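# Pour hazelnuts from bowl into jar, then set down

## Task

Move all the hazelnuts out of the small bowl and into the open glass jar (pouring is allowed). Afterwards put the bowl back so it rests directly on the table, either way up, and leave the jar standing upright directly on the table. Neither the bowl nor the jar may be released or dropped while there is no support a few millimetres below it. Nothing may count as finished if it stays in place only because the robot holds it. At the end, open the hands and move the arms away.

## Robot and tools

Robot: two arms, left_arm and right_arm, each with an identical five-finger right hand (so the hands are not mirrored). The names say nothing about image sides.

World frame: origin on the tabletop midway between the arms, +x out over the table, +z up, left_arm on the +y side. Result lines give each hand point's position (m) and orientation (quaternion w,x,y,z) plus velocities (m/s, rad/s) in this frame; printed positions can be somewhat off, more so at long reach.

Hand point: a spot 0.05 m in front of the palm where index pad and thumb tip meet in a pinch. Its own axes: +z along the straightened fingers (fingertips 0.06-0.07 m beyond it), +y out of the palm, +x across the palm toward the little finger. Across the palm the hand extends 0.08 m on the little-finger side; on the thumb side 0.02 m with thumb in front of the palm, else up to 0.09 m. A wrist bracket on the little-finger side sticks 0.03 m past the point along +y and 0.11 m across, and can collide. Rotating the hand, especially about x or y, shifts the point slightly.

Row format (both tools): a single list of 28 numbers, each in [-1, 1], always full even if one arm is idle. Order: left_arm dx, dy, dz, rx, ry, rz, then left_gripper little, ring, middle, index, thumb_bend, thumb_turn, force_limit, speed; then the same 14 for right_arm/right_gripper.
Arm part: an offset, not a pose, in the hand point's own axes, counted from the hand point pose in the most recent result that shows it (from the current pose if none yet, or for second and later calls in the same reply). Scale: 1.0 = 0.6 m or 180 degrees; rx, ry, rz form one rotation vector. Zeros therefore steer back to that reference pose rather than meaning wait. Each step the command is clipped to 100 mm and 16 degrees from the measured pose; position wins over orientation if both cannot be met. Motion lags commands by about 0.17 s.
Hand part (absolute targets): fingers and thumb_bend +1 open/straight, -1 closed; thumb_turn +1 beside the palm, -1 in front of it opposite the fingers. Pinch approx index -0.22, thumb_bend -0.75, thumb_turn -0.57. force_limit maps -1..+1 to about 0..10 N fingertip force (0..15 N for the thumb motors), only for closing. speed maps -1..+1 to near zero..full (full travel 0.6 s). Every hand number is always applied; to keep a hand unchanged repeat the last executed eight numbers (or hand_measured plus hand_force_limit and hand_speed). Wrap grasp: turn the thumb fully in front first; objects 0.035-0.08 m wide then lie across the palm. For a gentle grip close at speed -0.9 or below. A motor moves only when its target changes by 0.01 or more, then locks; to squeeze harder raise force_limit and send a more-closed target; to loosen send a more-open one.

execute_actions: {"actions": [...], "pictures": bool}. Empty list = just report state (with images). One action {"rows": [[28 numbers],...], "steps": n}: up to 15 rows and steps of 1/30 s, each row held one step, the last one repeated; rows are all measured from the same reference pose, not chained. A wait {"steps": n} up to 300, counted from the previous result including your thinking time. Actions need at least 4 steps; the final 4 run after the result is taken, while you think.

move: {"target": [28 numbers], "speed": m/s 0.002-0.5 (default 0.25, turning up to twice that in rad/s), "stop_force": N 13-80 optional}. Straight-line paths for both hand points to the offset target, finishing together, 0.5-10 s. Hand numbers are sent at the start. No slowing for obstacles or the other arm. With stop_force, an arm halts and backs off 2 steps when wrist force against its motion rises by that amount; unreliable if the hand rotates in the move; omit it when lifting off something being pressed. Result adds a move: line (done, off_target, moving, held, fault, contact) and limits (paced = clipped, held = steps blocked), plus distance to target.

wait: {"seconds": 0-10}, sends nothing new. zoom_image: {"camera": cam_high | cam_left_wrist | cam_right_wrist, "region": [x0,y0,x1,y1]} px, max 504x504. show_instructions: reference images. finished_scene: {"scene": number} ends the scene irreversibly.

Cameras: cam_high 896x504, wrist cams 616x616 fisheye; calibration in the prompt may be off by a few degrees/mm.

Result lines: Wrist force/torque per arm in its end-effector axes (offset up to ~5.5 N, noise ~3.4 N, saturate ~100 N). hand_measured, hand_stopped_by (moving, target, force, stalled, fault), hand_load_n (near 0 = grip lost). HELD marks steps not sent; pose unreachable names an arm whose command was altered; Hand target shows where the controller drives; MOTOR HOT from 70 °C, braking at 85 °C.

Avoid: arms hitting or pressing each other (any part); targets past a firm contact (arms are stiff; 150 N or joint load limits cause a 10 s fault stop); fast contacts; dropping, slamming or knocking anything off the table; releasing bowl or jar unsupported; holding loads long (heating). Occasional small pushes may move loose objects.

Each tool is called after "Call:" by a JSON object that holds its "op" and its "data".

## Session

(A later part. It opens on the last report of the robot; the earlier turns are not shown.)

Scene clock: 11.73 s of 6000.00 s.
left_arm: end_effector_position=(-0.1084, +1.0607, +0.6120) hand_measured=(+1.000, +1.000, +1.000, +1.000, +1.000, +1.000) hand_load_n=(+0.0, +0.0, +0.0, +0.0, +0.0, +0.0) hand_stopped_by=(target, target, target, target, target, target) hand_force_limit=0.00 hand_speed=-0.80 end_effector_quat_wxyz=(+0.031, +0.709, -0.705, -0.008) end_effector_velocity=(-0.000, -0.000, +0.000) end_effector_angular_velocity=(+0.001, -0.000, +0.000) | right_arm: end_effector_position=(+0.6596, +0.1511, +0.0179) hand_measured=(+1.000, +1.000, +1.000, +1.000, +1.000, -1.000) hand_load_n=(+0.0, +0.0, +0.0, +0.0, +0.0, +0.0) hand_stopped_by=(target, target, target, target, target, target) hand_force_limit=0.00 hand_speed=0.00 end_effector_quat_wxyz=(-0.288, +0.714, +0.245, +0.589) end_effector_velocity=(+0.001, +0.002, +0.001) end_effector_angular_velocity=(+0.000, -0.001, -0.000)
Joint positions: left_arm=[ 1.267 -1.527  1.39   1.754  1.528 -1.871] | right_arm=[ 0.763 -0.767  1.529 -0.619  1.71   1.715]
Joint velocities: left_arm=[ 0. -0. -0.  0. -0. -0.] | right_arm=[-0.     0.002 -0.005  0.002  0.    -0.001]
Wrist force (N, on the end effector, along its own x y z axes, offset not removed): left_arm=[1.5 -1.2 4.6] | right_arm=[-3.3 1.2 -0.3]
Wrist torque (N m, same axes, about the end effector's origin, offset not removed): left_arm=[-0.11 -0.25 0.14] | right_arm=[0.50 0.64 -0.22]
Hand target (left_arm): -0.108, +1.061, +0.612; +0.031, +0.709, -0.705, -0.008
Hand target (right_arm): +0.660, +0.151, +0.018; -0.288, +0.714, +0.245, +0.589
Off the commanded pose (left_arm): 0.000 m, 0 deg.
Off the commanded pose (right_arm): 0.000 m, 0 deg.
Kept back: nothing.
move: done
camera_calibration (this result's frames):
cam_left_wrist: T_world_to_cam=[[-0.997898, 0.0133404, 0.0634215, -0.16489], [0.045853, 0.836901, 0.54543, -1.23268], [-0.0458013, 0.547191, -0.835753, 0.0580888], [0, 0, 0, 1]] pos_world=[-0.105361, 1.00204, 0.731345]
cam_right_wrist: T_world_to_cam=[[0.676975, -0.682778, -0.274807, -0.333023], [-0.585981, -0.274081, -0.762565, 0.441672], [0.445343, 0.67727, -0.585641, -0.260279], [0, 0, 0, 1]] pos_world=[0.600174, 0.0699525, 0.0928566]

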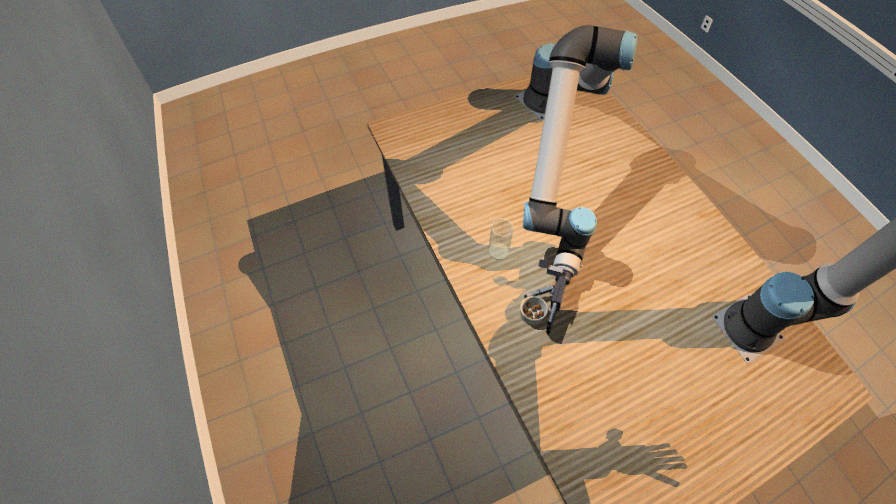

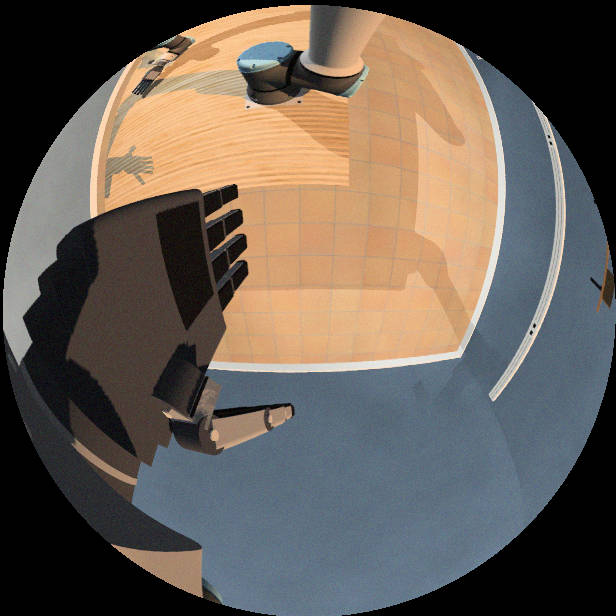

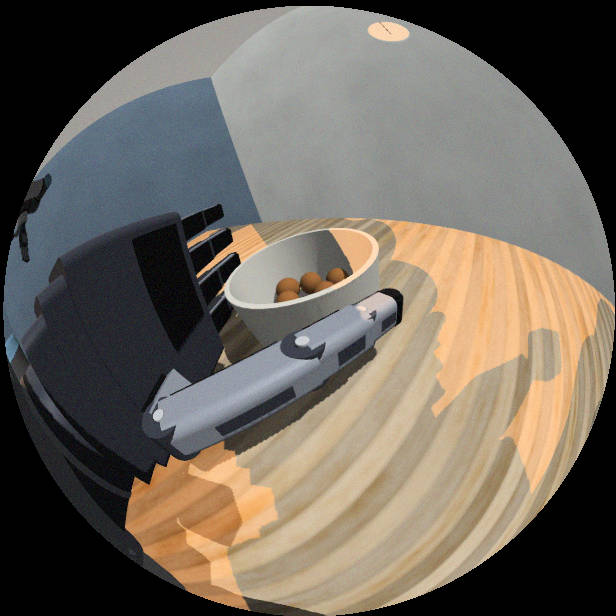

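Seat deeper, then close.

Call:
{"op": "move", "data": {"target": [0,0,0,0,0,0,1,1,1,1,1,1,0,-0.8,0.001,0.006,0.025,0,0,0,1,1,1,1,1,-1,0,0], "speed": 0.02}}

Call:
{"op": "move", "data": {"target": [0,0,0,0,0,0,1,1,1,1,1,1,0,-0.8,0,0,0,0,0,0,1,1,-0.3,-0.5,-0.4,-1,0.5,-0.7]}}

Call:
{"op": "move", "data": {"target": [0,0,0,0,0,0,1,1,1,1,1,1,0,-0.8,0.006,-0.001,-0.001,0,0,0,1,1,-0.35,-0.55,-0.4,-1,0.5,-0.7], "speed": 0.01}}

Call:
{"op": "zoom_image", "data": {"camera": "cam_high", "region": [500, 260, 600, 340]}}

Scene clock: 13.03 s of 6000.00 s.
left_arm: end_effector_position=(-0.1084, +1.0607, +0.6120) hand_measured=(+1.000, +1.000, +1.000, +1.000, +1.000, +1.000) hand_load_n=(+0.0, +0.0, +0.0, +0.0, +0.0, +0.0) hand_stopped_by=(target, target, target, target, target, target) hand_force_limit=0.00 hand_speed=-0.80 end_effector_quat_wxyz=(+0.031, +0.709, -0.705, -0.008) end_effector_velocity=(+0.000, -0.000, -0.000) end_effector_angular_velocity=(-0.001, +0.000, -0.001) | right_arm: end_effector_position=(+0.6726, +0.1590, +0.0160) hand_measured=(+1.000, +1.000, +1.000, +1.000, +1.000, -1.000) hand_load_n=(+0.0, +0.0, +0.0, +0.0, +0.0, +0.0) hand_stopped_by=(target, target, target, target, target, target) hand_force_limit=0.00 hand_speed=0.00 end_effector_quat_wxyz=(-0.288, +0.714, +0.245, +0.589) end_effector_velocity=(+0.002, +0.001, -0.000) end_effector_angular_velocity=(+0.000, +0.001, -0.000)
Joint positions: left_arm=[ 1.267 -1.527  1.39   1.754  1.528 -1.871] | right_arm=[ 0.757 -0.75   1.497 -0.605  1.703  1.714]
Joint velocities: left_arm=[-0.001 -0.     0.001  0.     0.     0.   ] | right_arm=[-0.001  0.003 -0.004  0.002 -0.001  0.001]
Wrist force (N, on the end effector, along its own x y z axes, offset not removed): left_arm=[2.3 -0.9 -1.0] | right_arm=[-4.9 6.6 1.4]
Wrist torque (N m, same axes, about the end effector's origin, offset not removed): left_arm=[0.19 -0.32 0.20] | right_arm=[1.09 0.97 -0.19]
Hand target (left_arm): -0.108, +1.061, +0.612; +0.031, +0.709, -0.705, -0.008
Hand target (right_arm): +0.673, +0.159, +0.016; -0.288, +0.714, +0.245, +0.589
Off the commanded pose (left_arm): 0.000 m, 0 deg.
Off the commanded pose (right_arm): 0.000 m, 0 deg.
Kept back: nothing.
move: done
camera_calibration (this result's frames):
cam_left_wrist: T_world_to_cam=[[-0.997898, 0.0133404, 0.0634214, -0.16489], [0.045853, 0.836901, 0.54543, -1.23268], [-0.0458012, 0.547192, -0.835753, 0.0580885], [0, 0, 0, 1]] pos_world=[-0.105361, 1.00204, 0.731345]
cam_right_wrist: T_world_to_cam=[[0.676977, -0.682776, -0.274808, -0.336964], [-0.585975, -0.274074, -0.762573, 0.449954], [0.445348, 0.677275, -0.585631, -0.272521], [0, 0, 0, 1]] pos_world=[0.613146, 0.0778216, 0.090925]

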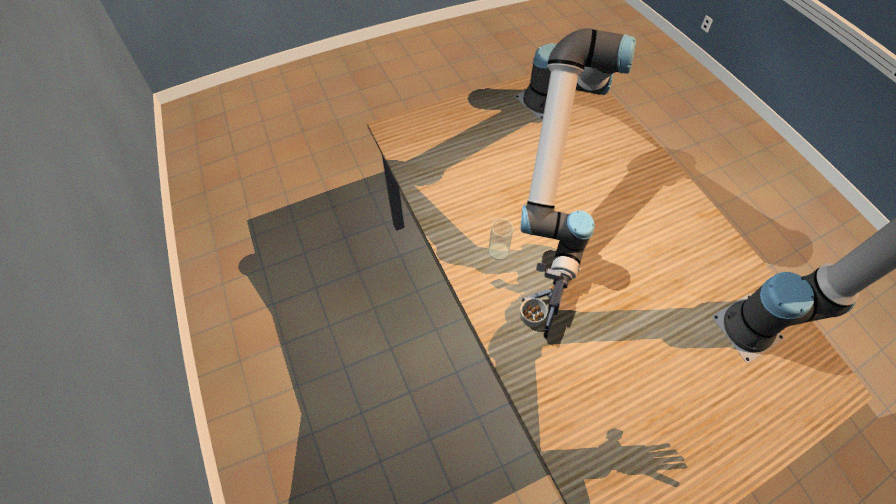

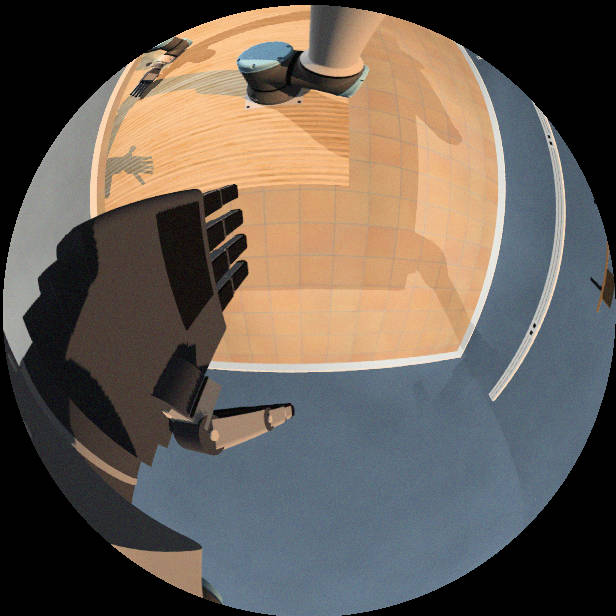

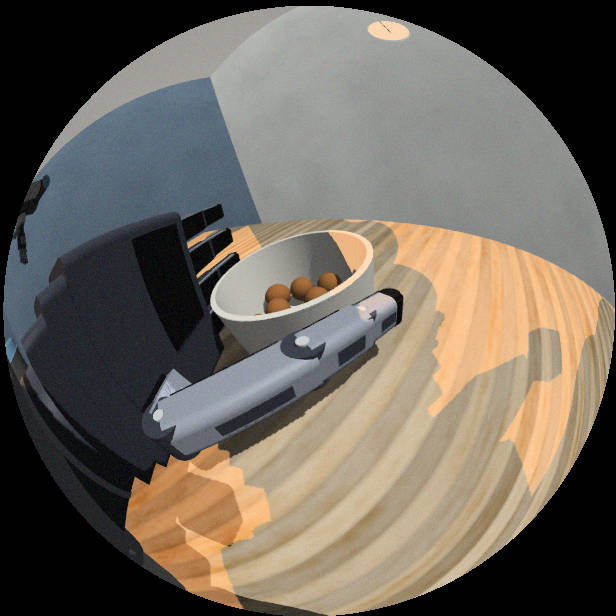

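Scene clock: 14.43 s of 6000.00 s.
left_arm: end_effector_position=(-0.1084, +1.0607, +0.6120) hand_measured=(+1.000, +1.000, +1.000, +1.000, +1.000, +1.000) hand_load_n=(+0.0, +0.0, +0.0, +0.0, +0.0, +0.0) hand_stopped_by=(target, target, target, target, target, target) hand_force_limit=0.00 hand_speed=-0.80 end_effector_quat_wxyz=(+0.031, +0.709, -0.705, -0.008) end_effector_velocity=(-0.000, +0.000, -0.000) end_effector_angular_velocity=(-0.000, +0.000, +0.001) | right_arm: end_effector_position=(+0.6726, +0.1590, +0.0160) hand_measured=(+1.000, +1.000, +0.506, +0.438, +0.732, -1.000) hand_load_n=(+0.0, +0.0, +4.5, +10.5, +20.0, +2.0) hand_stopped_by=(target, target, force, force, force, target) hand_force_limit=0.50 hand_speed=-0.70 end_effector_quat_wxyz=(-0.288, +0.714, +0.245, +0.589) end_effector_velocity=(-0.000, -0.001, -0.001) end_effector_angular_velocity=(-0.001, +0.001, +0.000)
Joint positions: left_arm=[ 1.267 -1.527  1.39   1.754  1.528 -1.871] | right_arm=[ 0.757 -0.75   1.497 -0.605  1.703  1.714]
Joint velocities: left_arm=[ 0.  0. -0.  0. -0. -0.] | right_arm=[-0.     0.     0.001  0.    -0.001  0.001]
Wrist force (N, on the end effector, along its own x y z axes, offset not removed): left_arm=[5.2 -2.2 -0.9] | right_arm=[0.5 -1.1 0.5]
Wrist torque (N m, same axes, about the end effector's origin, offset not removed): left_arm=[0.15 -0.82 0.34] | right_arm=[-0.06 0.43 -0.18]
Hand target (left_arm): -0.108, +1.061, +0.612; +0.031, +0.709, -0.705, -0.008
Hand target (right_arm): +0.673, +0.159, +0.016; -0.288, +0.714, +0.245, +0.589
Off the commanded pose (left_arm): 0.000 m, 0 deg.
Off the commanded pose (right_arm): 0.000 m, 0 deg.
Kept back: nothing.
move: done
camera_calibration (this result's frames):
cam_left_wrist: T_world_to_cam=[[-0.997898, 0.0133404, 0.0634215, -0.16489], [0.045853, 0.836901, 0.54543, -1.23268], [-0.0458013, 0.547192, -0.835753, 0.0580886], [0, 0, 0, 1]] pos_world=[-0.105361, 1.00204, 0.731344]
cam_right_wrist: T_world_to_cam=[[0.676978, -0.682775, -0.274808, -0.33698], [-0.585975, -0.274075, -0.762572, 0.449971], [0.445348, 0.677275, -0.585631, -0.272513], [0, 0, 0, 1]] pos_world=[0.613163, 0.0778103, 0.090939]

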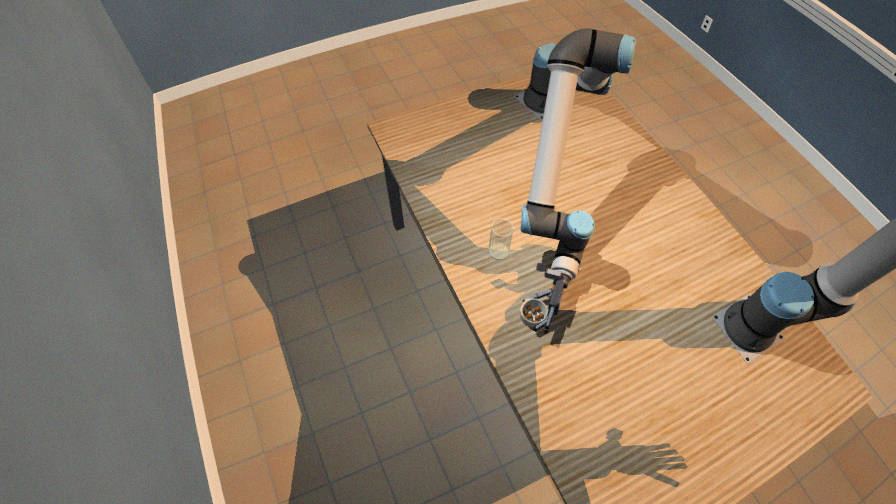

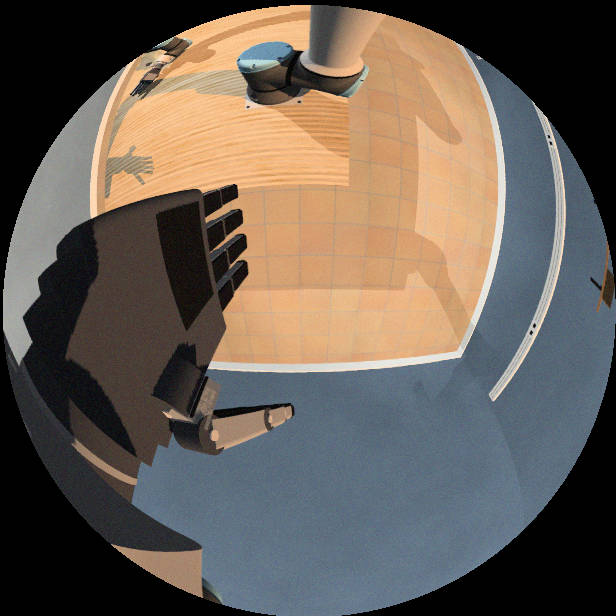

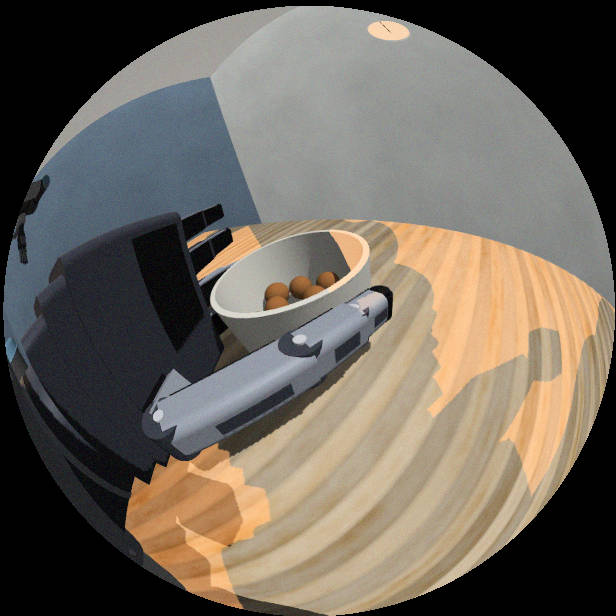

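Scene clock: 15.13 s of 6000.00 s.
left_arm: end_effector_position=(-0.1084, +1.0607, +0.6120) hand_measured=(+1.000, +1.000, +1.000, +1.000, +1.000, +1.000) hand_load_n=(+0.0, +0.0, +0.0, +0.0, +0.0, +0.0) hand_stopped_by=(target, target, target, target, target, target) hand_force_limit=0.00 hand_speed=-0.80 end_effector_quat_wxyz=(+0.031, +0.709, -0.705, -0.008) end_effector_velocity=(+0.000, +0.000, +0.001) end_effector_angular_velocity=(+0.002, -0.001, +0.000) | right_arm: end_effector_position=(+0.6725, +0.1589, +0.0194) hand_measured=(+1.000, +1.000, +0.492, +0.438, +0.732, -1.000) hand_load_n=(+0.0, +0.0, +7.5, +9.0, +21.0, +4.5) hand_stopped_by=(target, target, force, force, force, target) hand_force_limit=0.50 hand_speed=-0.70 end_effector_quat_wxyz=(-0.288, +0.714, +0.245, +0.589) end_effector_velocity=(+0.000, -0.000, +0.001) end_effector_angular_velocity=(-0.001, -0.001, -0.000)
Joint positions: left_arm=[ 1.267 -1.527  1.39   1.754  1.528 -1.871] | right_arm=[ 0.757 -0.754  1.497 -0.601  1.703  1.714]
Joint velocities: left_arm=[ 0.    -0.    -0.002 -0.     0.    -0.   ] | right_arm=[ 0.    -0.002 -0.     0.002  0.001 -0.001]
Wrist force (N, on the end effector, along its own x y z axes, offset not removed): left_arm=[3.6 -0.7 2.2] | right_arm=[-1.1 -1.0 4.6]
Wrist torque (N m, same axes, about the end effector's origin, offset not removed): left_arm=[0.15 -0.57 0.45] | right_arm=[-0.41 -0.11 0.03]
Hand target (left_arm): -0.108, +1.061, +0.612; +0.031, +0.709, -0.705, -0.008
Hand target (right_arm): +0.672, +0.159, +0.020; -0.288, +0.714, +0.245, +0.589
Off the commanded pose (left_arm): 0.000 m, 0 deg.
Off the commanded pose (right_arm): 0.000 m, 0 deg.
Kept back: nothing.
move: done
camera_calibration (this result's frames):
cam_left_wrist: T_world_to_cam=[[-0.997898, 0.0133406, 0.0634216, -0.16489], [0.0458532, 0.836901, 0.54543, -1.23268], [-0.0458013, 0.547192, -0.835753, 0.0580887], [0, 0, 0, 1]] pos_world=[-0.105361, 1.00204, 0.731345]
cam_right_wrist: T_world_to_cam=[[0.676928, -0.682842, -0.274765, -0.335925], [-0.586049, -0.274163, -0.762484, 0.45256], [0.445325, 0.677172, -0.585767, -0.27033], [0, 0, 0, 1]] pos_world=[0.613004, 0.0777519, 0.0944188]

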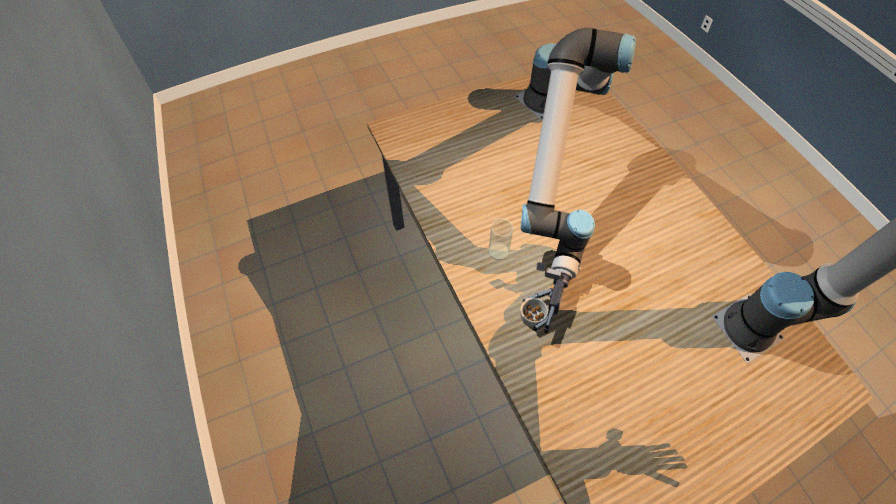

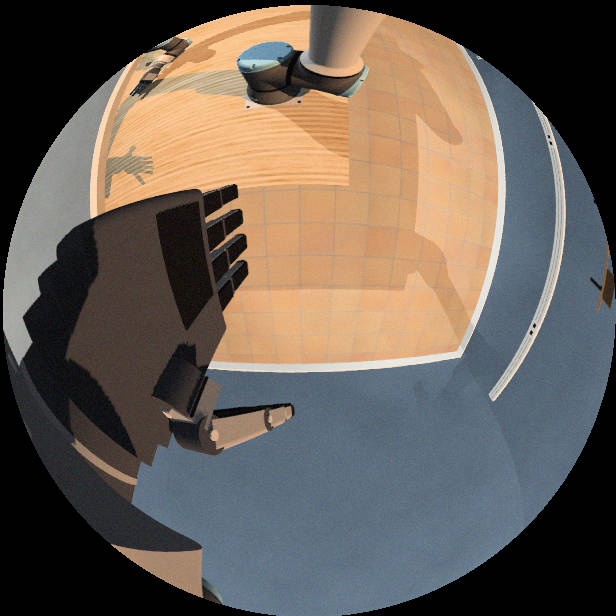

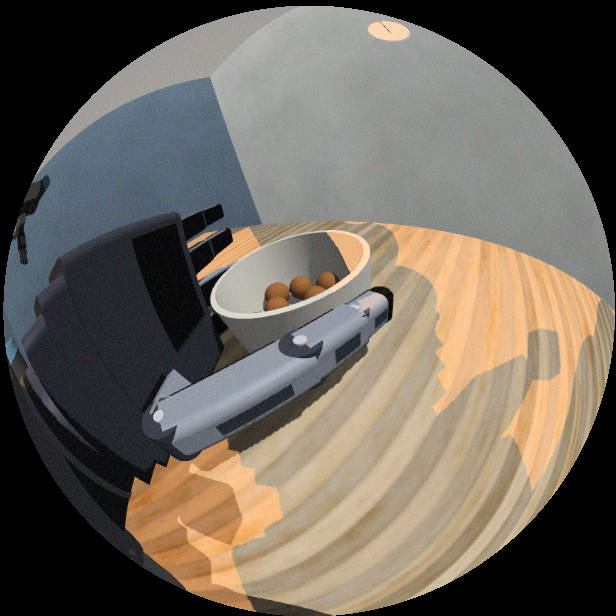

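Region (500, 260, 600, 340) of cam_high's 896x504 image, scaled by 5.040, with more detail than that image has; it fills the top 403 rows of this view, and the rest is white.

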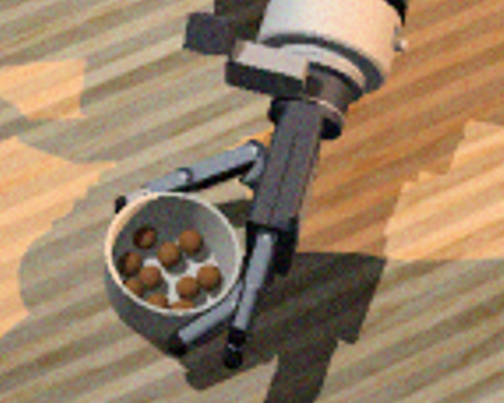

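Call:
{"op": "move", "data": {"target": [0,0,0,0,0,0,1,1,1,1,1,1,0,-0.8,0.344,-0.043,-0.049,0,0,0,1,1,-0.35,-0.55,-0.4,-1,0.5,-0.7], "speed": 0.1}}

Call:
{"op": "move", "data": {"target": [0,0,0,0,0,0,1,1,1,1,1,1,0,-0.8,-0.023,0.21,-0.348,0,0,0,1,1,-0.35,-0.55,-0.4,-1,0.5,-0.7], "speed": 0.1}}

Call:
{"op": "move", "data": {"target": [0,0,0,0,0,0,1,1,1,1,1,1,0,-0.8,-0.03,0.004,0,0,0,0.25,1,1,-0.35,-0.55,-0.4,-1,0.5,-0.7], "speed": 0.15}}

Scene clock: 18.03 s of 6000.00 s.
left_arm: end_effector_position=(-0.1084, +1.0607, +0.6120) hand_measured=(+1.000, +1.000, +1.000, +1.000, +1.000, +1.000) hand_load_n=(+0.0, +0.0, +0.0, +0.0, +0.0, +0.0) hand_stopped_by=(target, target, target, target, target, target) hand_force_limit=0.00 hand_speed=-0.80 end_effector_quat_wxyz=(+0.031, +0.709, -0.705, -0.008) end_effector_velocity=(+0.000, +0.000, -0.000) end_effector_angular_velocity=(-0.000, -0.000, -0.000) | right_arm: end_effector_position=(+0.6726, +0.1587, +0.2293) hand_measured=(+1.000, +1.000, +0.492, +0.438, +0.732, -1.000) hand_load_n=(+0.0, +0.0, +7.5, +9.0, +21.0, +4.5) hand_stopped_by=(target, target, force, force, force, target) hand_force_limit=0.50 hand_speed=-0.70 end_effector_quat_wxyz=(-0.288, +0.714, +0.245, +0.589) end_effector_velocity=(+0.000, -0.001, +0.001) end_effector_angular_velocity=(-0.002, -0.001, -0.001)
Joint positions: left_arm=[ 1.267 -1.527  1.39   1.754  1.528 -1.871] | right_arm=[ 0.756 -0.95   1.414 -0.322  1.703  1.714]
Joint velocities: left_arm=[-0.  0.  0. -0.  0.  0.] | right_arm=[-0.    -0.001 -0.001  0.002  0.001 -0.001]
Wrist force (N, on the end effector, along its own x y z axes, offset not removed): left_arm=[1.2 -4.5 -4.7] | right_arm=[-4.3 -0.8 3.1]
Wrist torque (N m, same axes, about the end effector's origin, offset not removed): left_arm=[0.03 -0.01 0.02] | right_arm=[-0.05 0.67 0.06]
Hand target (left_arm): -0.108, +1.061, +0.612; +0.031, +0.709, -0.705, -0.008
Hand target (right_arm): +0.673, +0.159, +0.229; -0.288, +0.714, +0.245, +0.589
Off the commanded pose (left_arm): 0.000 m, 0 deg.
Off the commanded pose (right_arm): 0.000 m, 0 deg.
Kept back: nothing.
move: done
camera_calibration (this result's frames):
cam_left_wrist: T_world_to_cam=[[-0.997898, 0.0133405, 0.0634215, -0.16489], [0.0458531, 0.836901, 0.54543, -1.23268], [-0.0458013, 0.547192, -0.835753, 0.0580887], [0, 0, 0, 1]] pos_world=[-0.105361, 1.00204, 0.731344]
cam_right_wrist: T_world_to_cam=[[0.676963, -0.682832, -0.274705, -0.278579], [-0.586008, -0.274218, -0.762495, 0.612587], [0.445327, 0.67716, -0.58578, -0.147351], [0, 0, 0, 1]] pos_world=[0.613188, 0.0775402, 0.304253]

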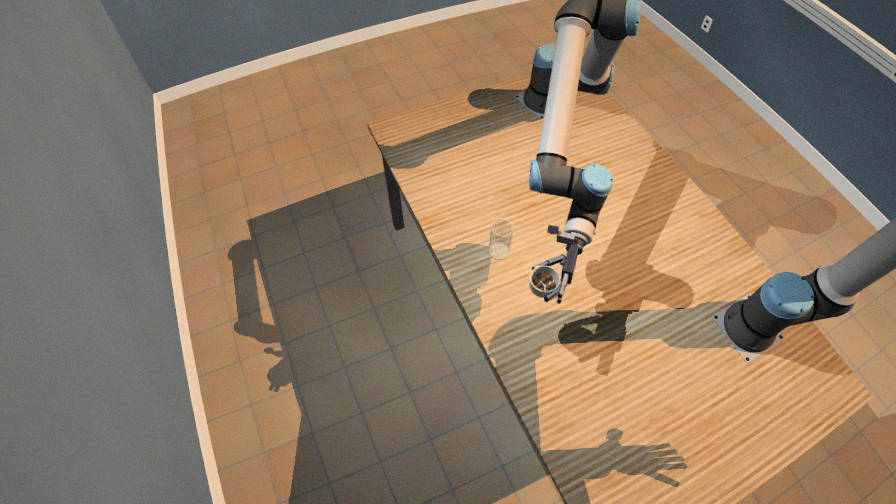

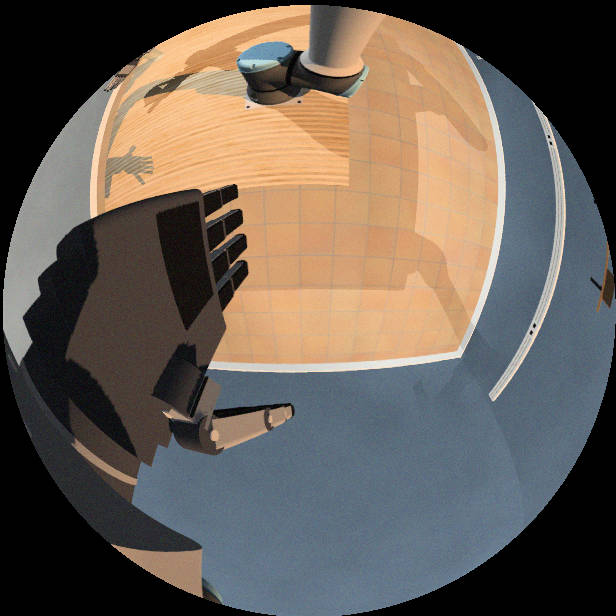

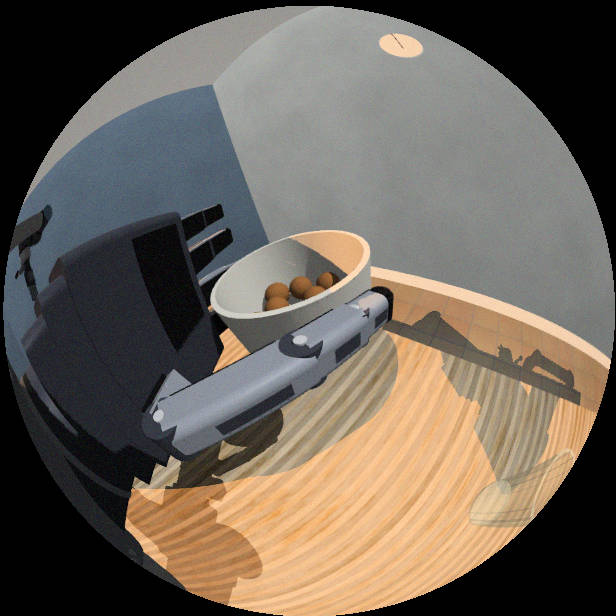

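Scene clock: 20.93 s of 6000.00 s.
left_arm: end_effector_position=(-0.1084, +1.0607, +0.6120) hand_measured=(+1.000, +1.000, +1.000, +1.000, +1.000, +1.000) hand_load_n=(+0.0, +0.0, +0.0, +0.0, +0.0, +0.0) hand_stopped_by=(target, target, target, target, target, target) hand_force_limit=0.00 hand_speed=-0.80 end_effector_quat_wxyz=(+0.031, +0.709, -0.705, -0.008) end_effector_velocity=(-0.000, -0.000, +0.000) end_effector_angular_velocity=(+0.000, -0.000, +0.000) | right_arm: end_effector_position=(+0.6107, -0.0775, +0.2292) hand_measured=(+1.000, +1.000, +0.492, +0.438, +0.732, -1.000) hand_load_n=(+0.0, +0.0, +7.5, +9.0, +21.0, +4.5) hand_stopped_by=(target, target, force, force, force, target) hand_force_limit=0.50 hand_speed=-0.70 end_effector_quat_wxyz=(-0.288, +0.714, +0.245, +0.589) end_effector_velocity=(-0.000, -0.002, +0.001) end_effector_angular_velocity=(-0.000, -0.002, +0.001)
Joint positions: left_arm=[ 1.267 -1.527  1.39   1.754  1.528 -1.871] | right_arm=[ 0.604 -1.293  1.945 -0.511  1.552  1.692]
Joint velocities: left_arm=[ 0.001 -0.    -0.     0.     0.     0.   ] | right_arm=[-0.002 -0.003  0.003 -0.001 -0.002 -0.002]
Wrist force (N, on the end effector, along its own x y z axes, offset not removed): left_arm=[8.0 -3.7 1.0] | right_arm=[-4.1 -1.7 3.4]
Wrist torque (N m, same axes, about the end effector's origin, offset not removed): left_arm=[-0.25 -1.08 0.49] | right_arm=[-0.32 0.38 -0.19]
Hand target (left_arm): -0.108, +1.061, +0.612; +0.031, +0.709, -0.705, -0.008
Hand target (right_arm): +0.611, -0.078, +0.229; -0.288, +0.714, +0.245, +0.589
Off the commanded pose (left_arm): 0.000 m, 0 deg.
Off the commanded pose (right_arm): 0.000 m, 0 deg.
Kept back: nothing.
move: done
camera_calibration (this result's frames):
cam_left_wrist: T_world_to_cam=[[-0.997898, 0.0133402, 0.0634215, -0.16489], [0.0458529, 0.836901, 0.54543, -1.23268], [-0.0458014, 0.547191, -0.835753, 0.0580888], [0, 0, 0, 1]] pos_world=[-0.105361, 1.00204, 0.731345]
cam_right_wrist: T_world_to_cam=[[0.676947, -0.682852, -0.274693, -0.397924], [-0.586011, -0.274211, -0.762495, 0.511478], [0.445347, 0.677142, -0.585785, 0.0400755], [0, 0, 0, 1]] pos_world=[0.551258, -0.158607, 0.304169]

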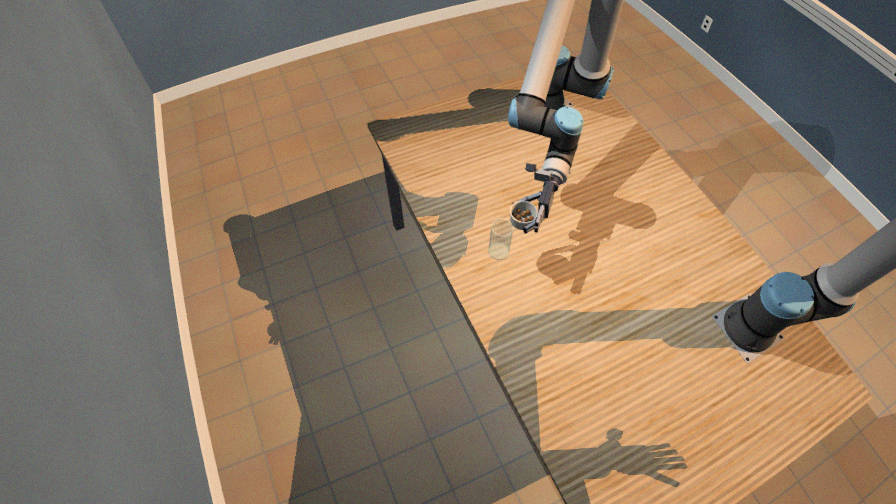

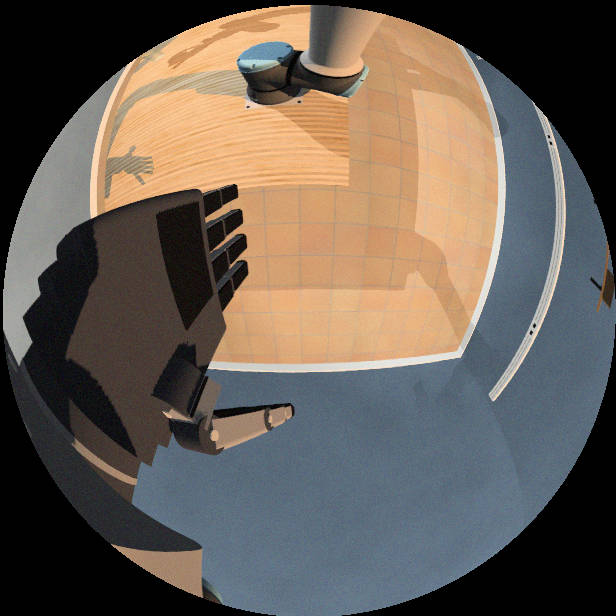

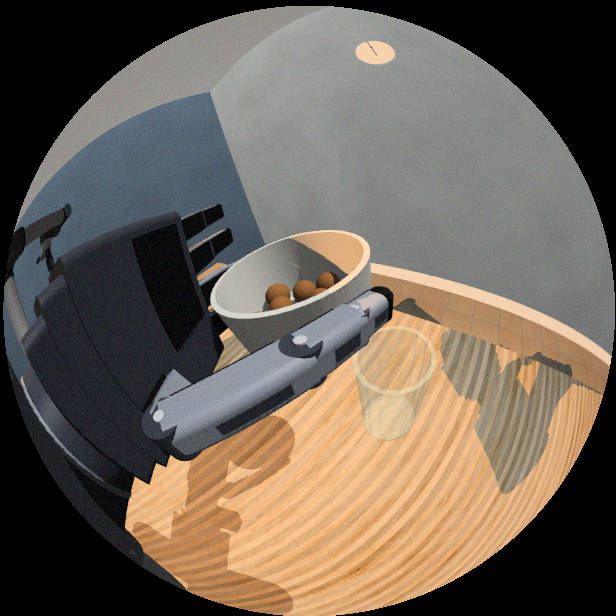

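Scene clock: 23.97 s of 6000.00 s.
left_arm: end_effector_position=(-0.1084, +1.0607, +0.6120) hand_measured=(+1.000, +1.000, +1.000, +1.000, +1.000, +1.000) hand_load_n=(+0.0, +0.0, +0.0, +0.0, +0.0, +0.0) hand_stopped_by=(target, target, target, target, target, target) hand_force_limit=0.00 hand_speed=-0.80 end_effector_quat_wxyz=(+0.031, +0.709, -0.705, -0.008) end_effector_velocity=(-0.000, -0.000, -0.001) end_effector_angular_velocity=(-0.001, +0.001, +0.001) | right_arm: end_effector_position=(+0.6090, -0.0794, +0.2112) hand_measured=(+1.000, +1.000, +0.492, +0.438, +0.732, -1.000) hand_load_n=(+0.0, +0.0, +7.0, +8.5, +21.0, +4.0) hand_stopped_by=(target, target, force, force, force, target) hand_force_limit=0.50 hand_speed=-0.70 end_effector_quat_wxyz=(-0.491, +0.754, -0.046, +0.434) end_effector_velocity=(+0.001, -0.000, +0.001) end_effector_angular_velocity=(+0.008, +0.005, -0.002)
Joint positions: left_arm=[ 1.267 -1.527  1.39   1.754  1.528 -1.871] | right_arm=[ 0.532 -1.315  1.953 -0.497  1.481  2.467]
Joint velocities: left_arm=[ 0.001 -0.     0.002  0.    -0.     0.   ] | right_arm=[-0.002 -0.001 -0.    -0.    -0.001  0.009]
Wrist force (N, on the end effector, along its own x y z axes, offset not removed): left_arm=[3.5 -1.5 -2.1] | right_arm=[-2.2 6.9 3.4]
Wrist torque (N m, same axes, about the end effector's origin, offset not removed): left_arm=[0.34 -0.33 0.24] | right_arm=[0.94 0.33 0.09]
Hand target (left_arm): -0.108, +1.061, +0.612; +0.031, +0.709, -0.705, -0.008
Hand target (right_arm): +0.609, -0.079, +0.211; -0.492, +0.754, -0.047, +0.434
Off the commanded pose (left_arm): 0.000 m, 0 deg.
Off the commanded pose (right_arm): 0.000 m, 0 deg.
Kept back: nothing.
move: done
camera_calibration (this result's frames):
cam_left_wrist: T_world_to_cam=[[-0.997898, 0.0133402, 0.0634216, -0.16489], [0.0458529, 0.836901, 0.54543, -1.23268], [-0.0458014, 0.547191, -0.835753, 0.0580888], [0, 0, 0, 1]] pos_world=[-0.105361, 1.00204, 0.731344]
cam_right_wrist: T_world_to_cam=[[0.282341, -0.407718, -0.868361, -0.0155126], [-0.920553, 0.139559, -0.364837, 0.648791], [0.269938, 0.90238, -0.335923, 0.103511], [0, 0, 0, 1]] pos_world=[0.573685, -0.190276, 0.258004]

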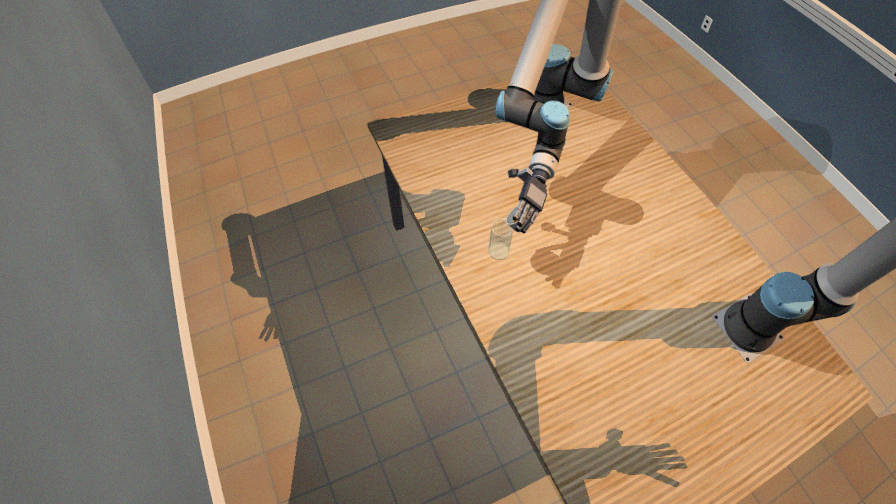

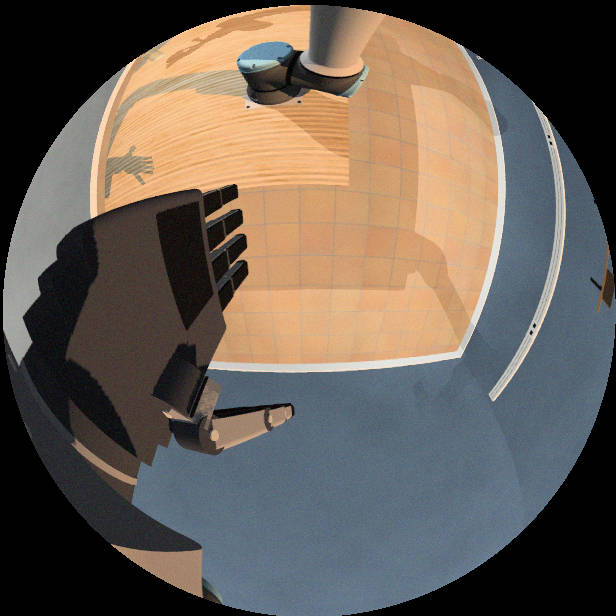

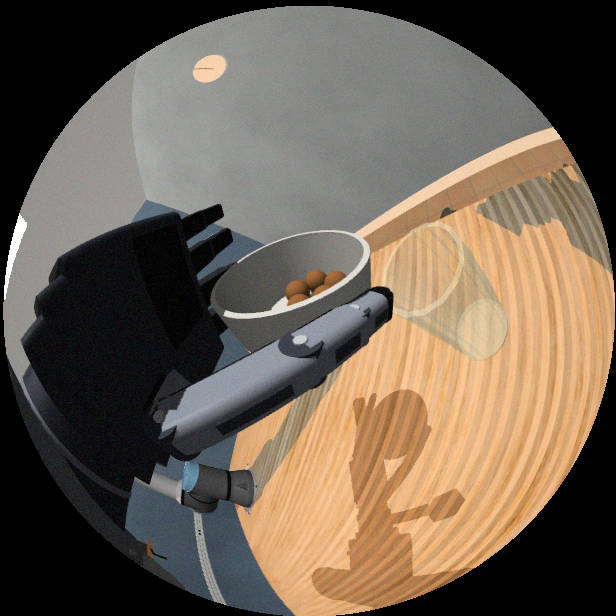

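Call:
{"op": "move", "data": {"target": [0,0,0,0,0,0,1,1,1,1,1,1,0,-0.8,0.024,0.015,0.02,0,0,0.13,1,1,-0.35,-0.55,-0.4,-1,0.5,-0.7], "speed": 0.08}}

Scene clock: 27.10 s of 6000.00 s.
left_arm: end_effector_position=(-0.1084, +1.0607, +0.6120) hand_measured=(+1.000, +1.000, +1.000, +1.000, +1.000, +1.000) hand_load_n=(+0.0, +0.0, +0.0, +0.0, +0.0, +0.0) hand_stopped_by=(target, target, target, target, target, target) hand_force_limit=0.00 hand_speed=-0.80 end_effector_quat_wxyz=(+0.031, +0.709, -0.705, -0.008) end_effector_velocity=(-0.000, -0.000, -0.000) end_effector_angular_velocity=(-0.001, +0.000, +0.000) | right_arm: end_effector_position=(+0.6294, -0.0827, +0.2112) hand_measured=(+1.000, +1.000, +0.492, +0.438, +0.732, -1.000) hand_load_n=(+0.0, +0.0, +7.0, +8.5, +21.5, +3.5) hand_stopped_by=(target, target, force, force, force, target) hand_force_limit=0.50 hand_speed=-0.70 end_effector_quat_wxyz=(-0.569, +0.729, -0.198, +0.326) end_effector_velocity=(+0.000, +0.000, +0.000) end_effector_angular_velocity=(+0.006, +0.005, -0.001)
Joint positions: left_arm=[ 1.267 -1.527  1.39   1.754  1.528 -1.871] | right_arm=[ 0.462 -1.307  1.944 -0.494  1.411  2.864]
Joint velocities: left_arm=[ 0.    -0.001  0.002 -0.     0.     0.   ] | right_arm=[-0.001  0.    -0.001 -0.    -0.001  0.008]
Wrist force (N, on the end effector, along its own x y z axes, offset not removed): left_arm=[1.5 -4.6 0.2] | right_arm=[-2.2 2.8 1.2]
Wrist torque (N m, same axes, about the end effector's origin, offset not removed): left_arm=[-0.31 -0.08 0.13] | right_arm=[0.09 0.30 -0.09]
Hand target (left_arm): -0.108, +1.061, +0.612; +0.031, +0.709, -0.705, -0.008
Hand target (right_arm): +0.629, -0.083, +0.211; -0.569, +0.729, -0.198, +0.325
Off the commanded pose (left_arm): 0.000 m, 0 deg.
Off the commanded pose (right_arm): 0.000 m, 0 deg.
Kept back: nothing.
move: done
camera_calibration (this result's frames):
cam_left_wrist: T_world_to_cam=[[-0.997898, 0.0133403, 0.0634216, -0.16489], [0.0458529, 0.836901, 0.54543, -1.23268], [-0.0458014, 0.547192, -0.835753, 0.0580886], [0, 0, 0, 1]] pos_world=[-0.105361, 1.00204, 0.731345]
cam_right_wrist: T_world_to_cam=[[-0.00272478, -0.147223, -0.9891, 0.203815], [-0.967064, 0.252135, -0.0348651, 0.636992], [0.25452, 0.956427, -0.143061, 0.0744555], [0, 0, 0, 1]] pos_world=[0.597617, -0.201813, 0.234454]

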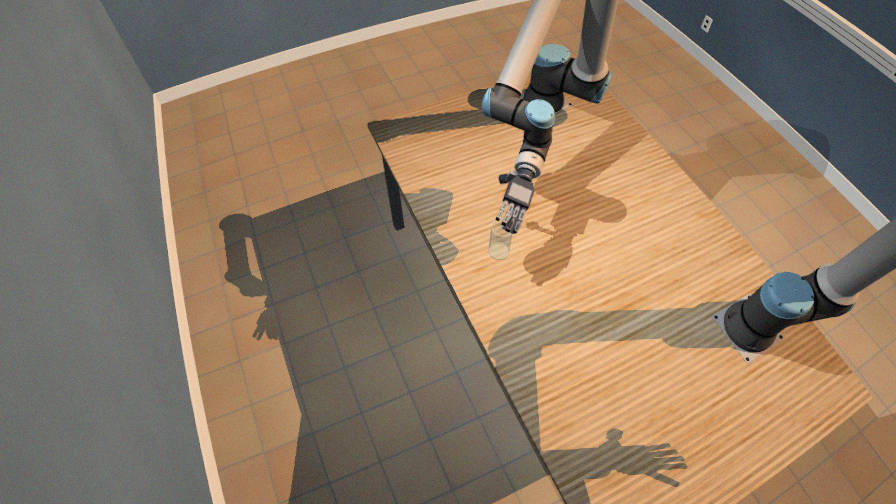

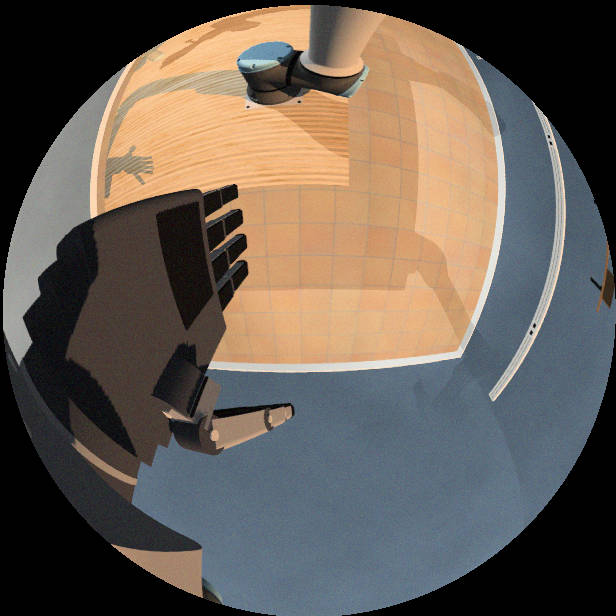

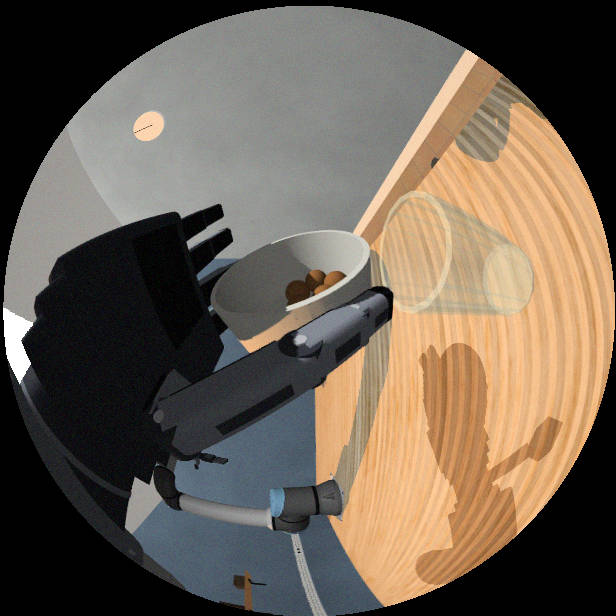

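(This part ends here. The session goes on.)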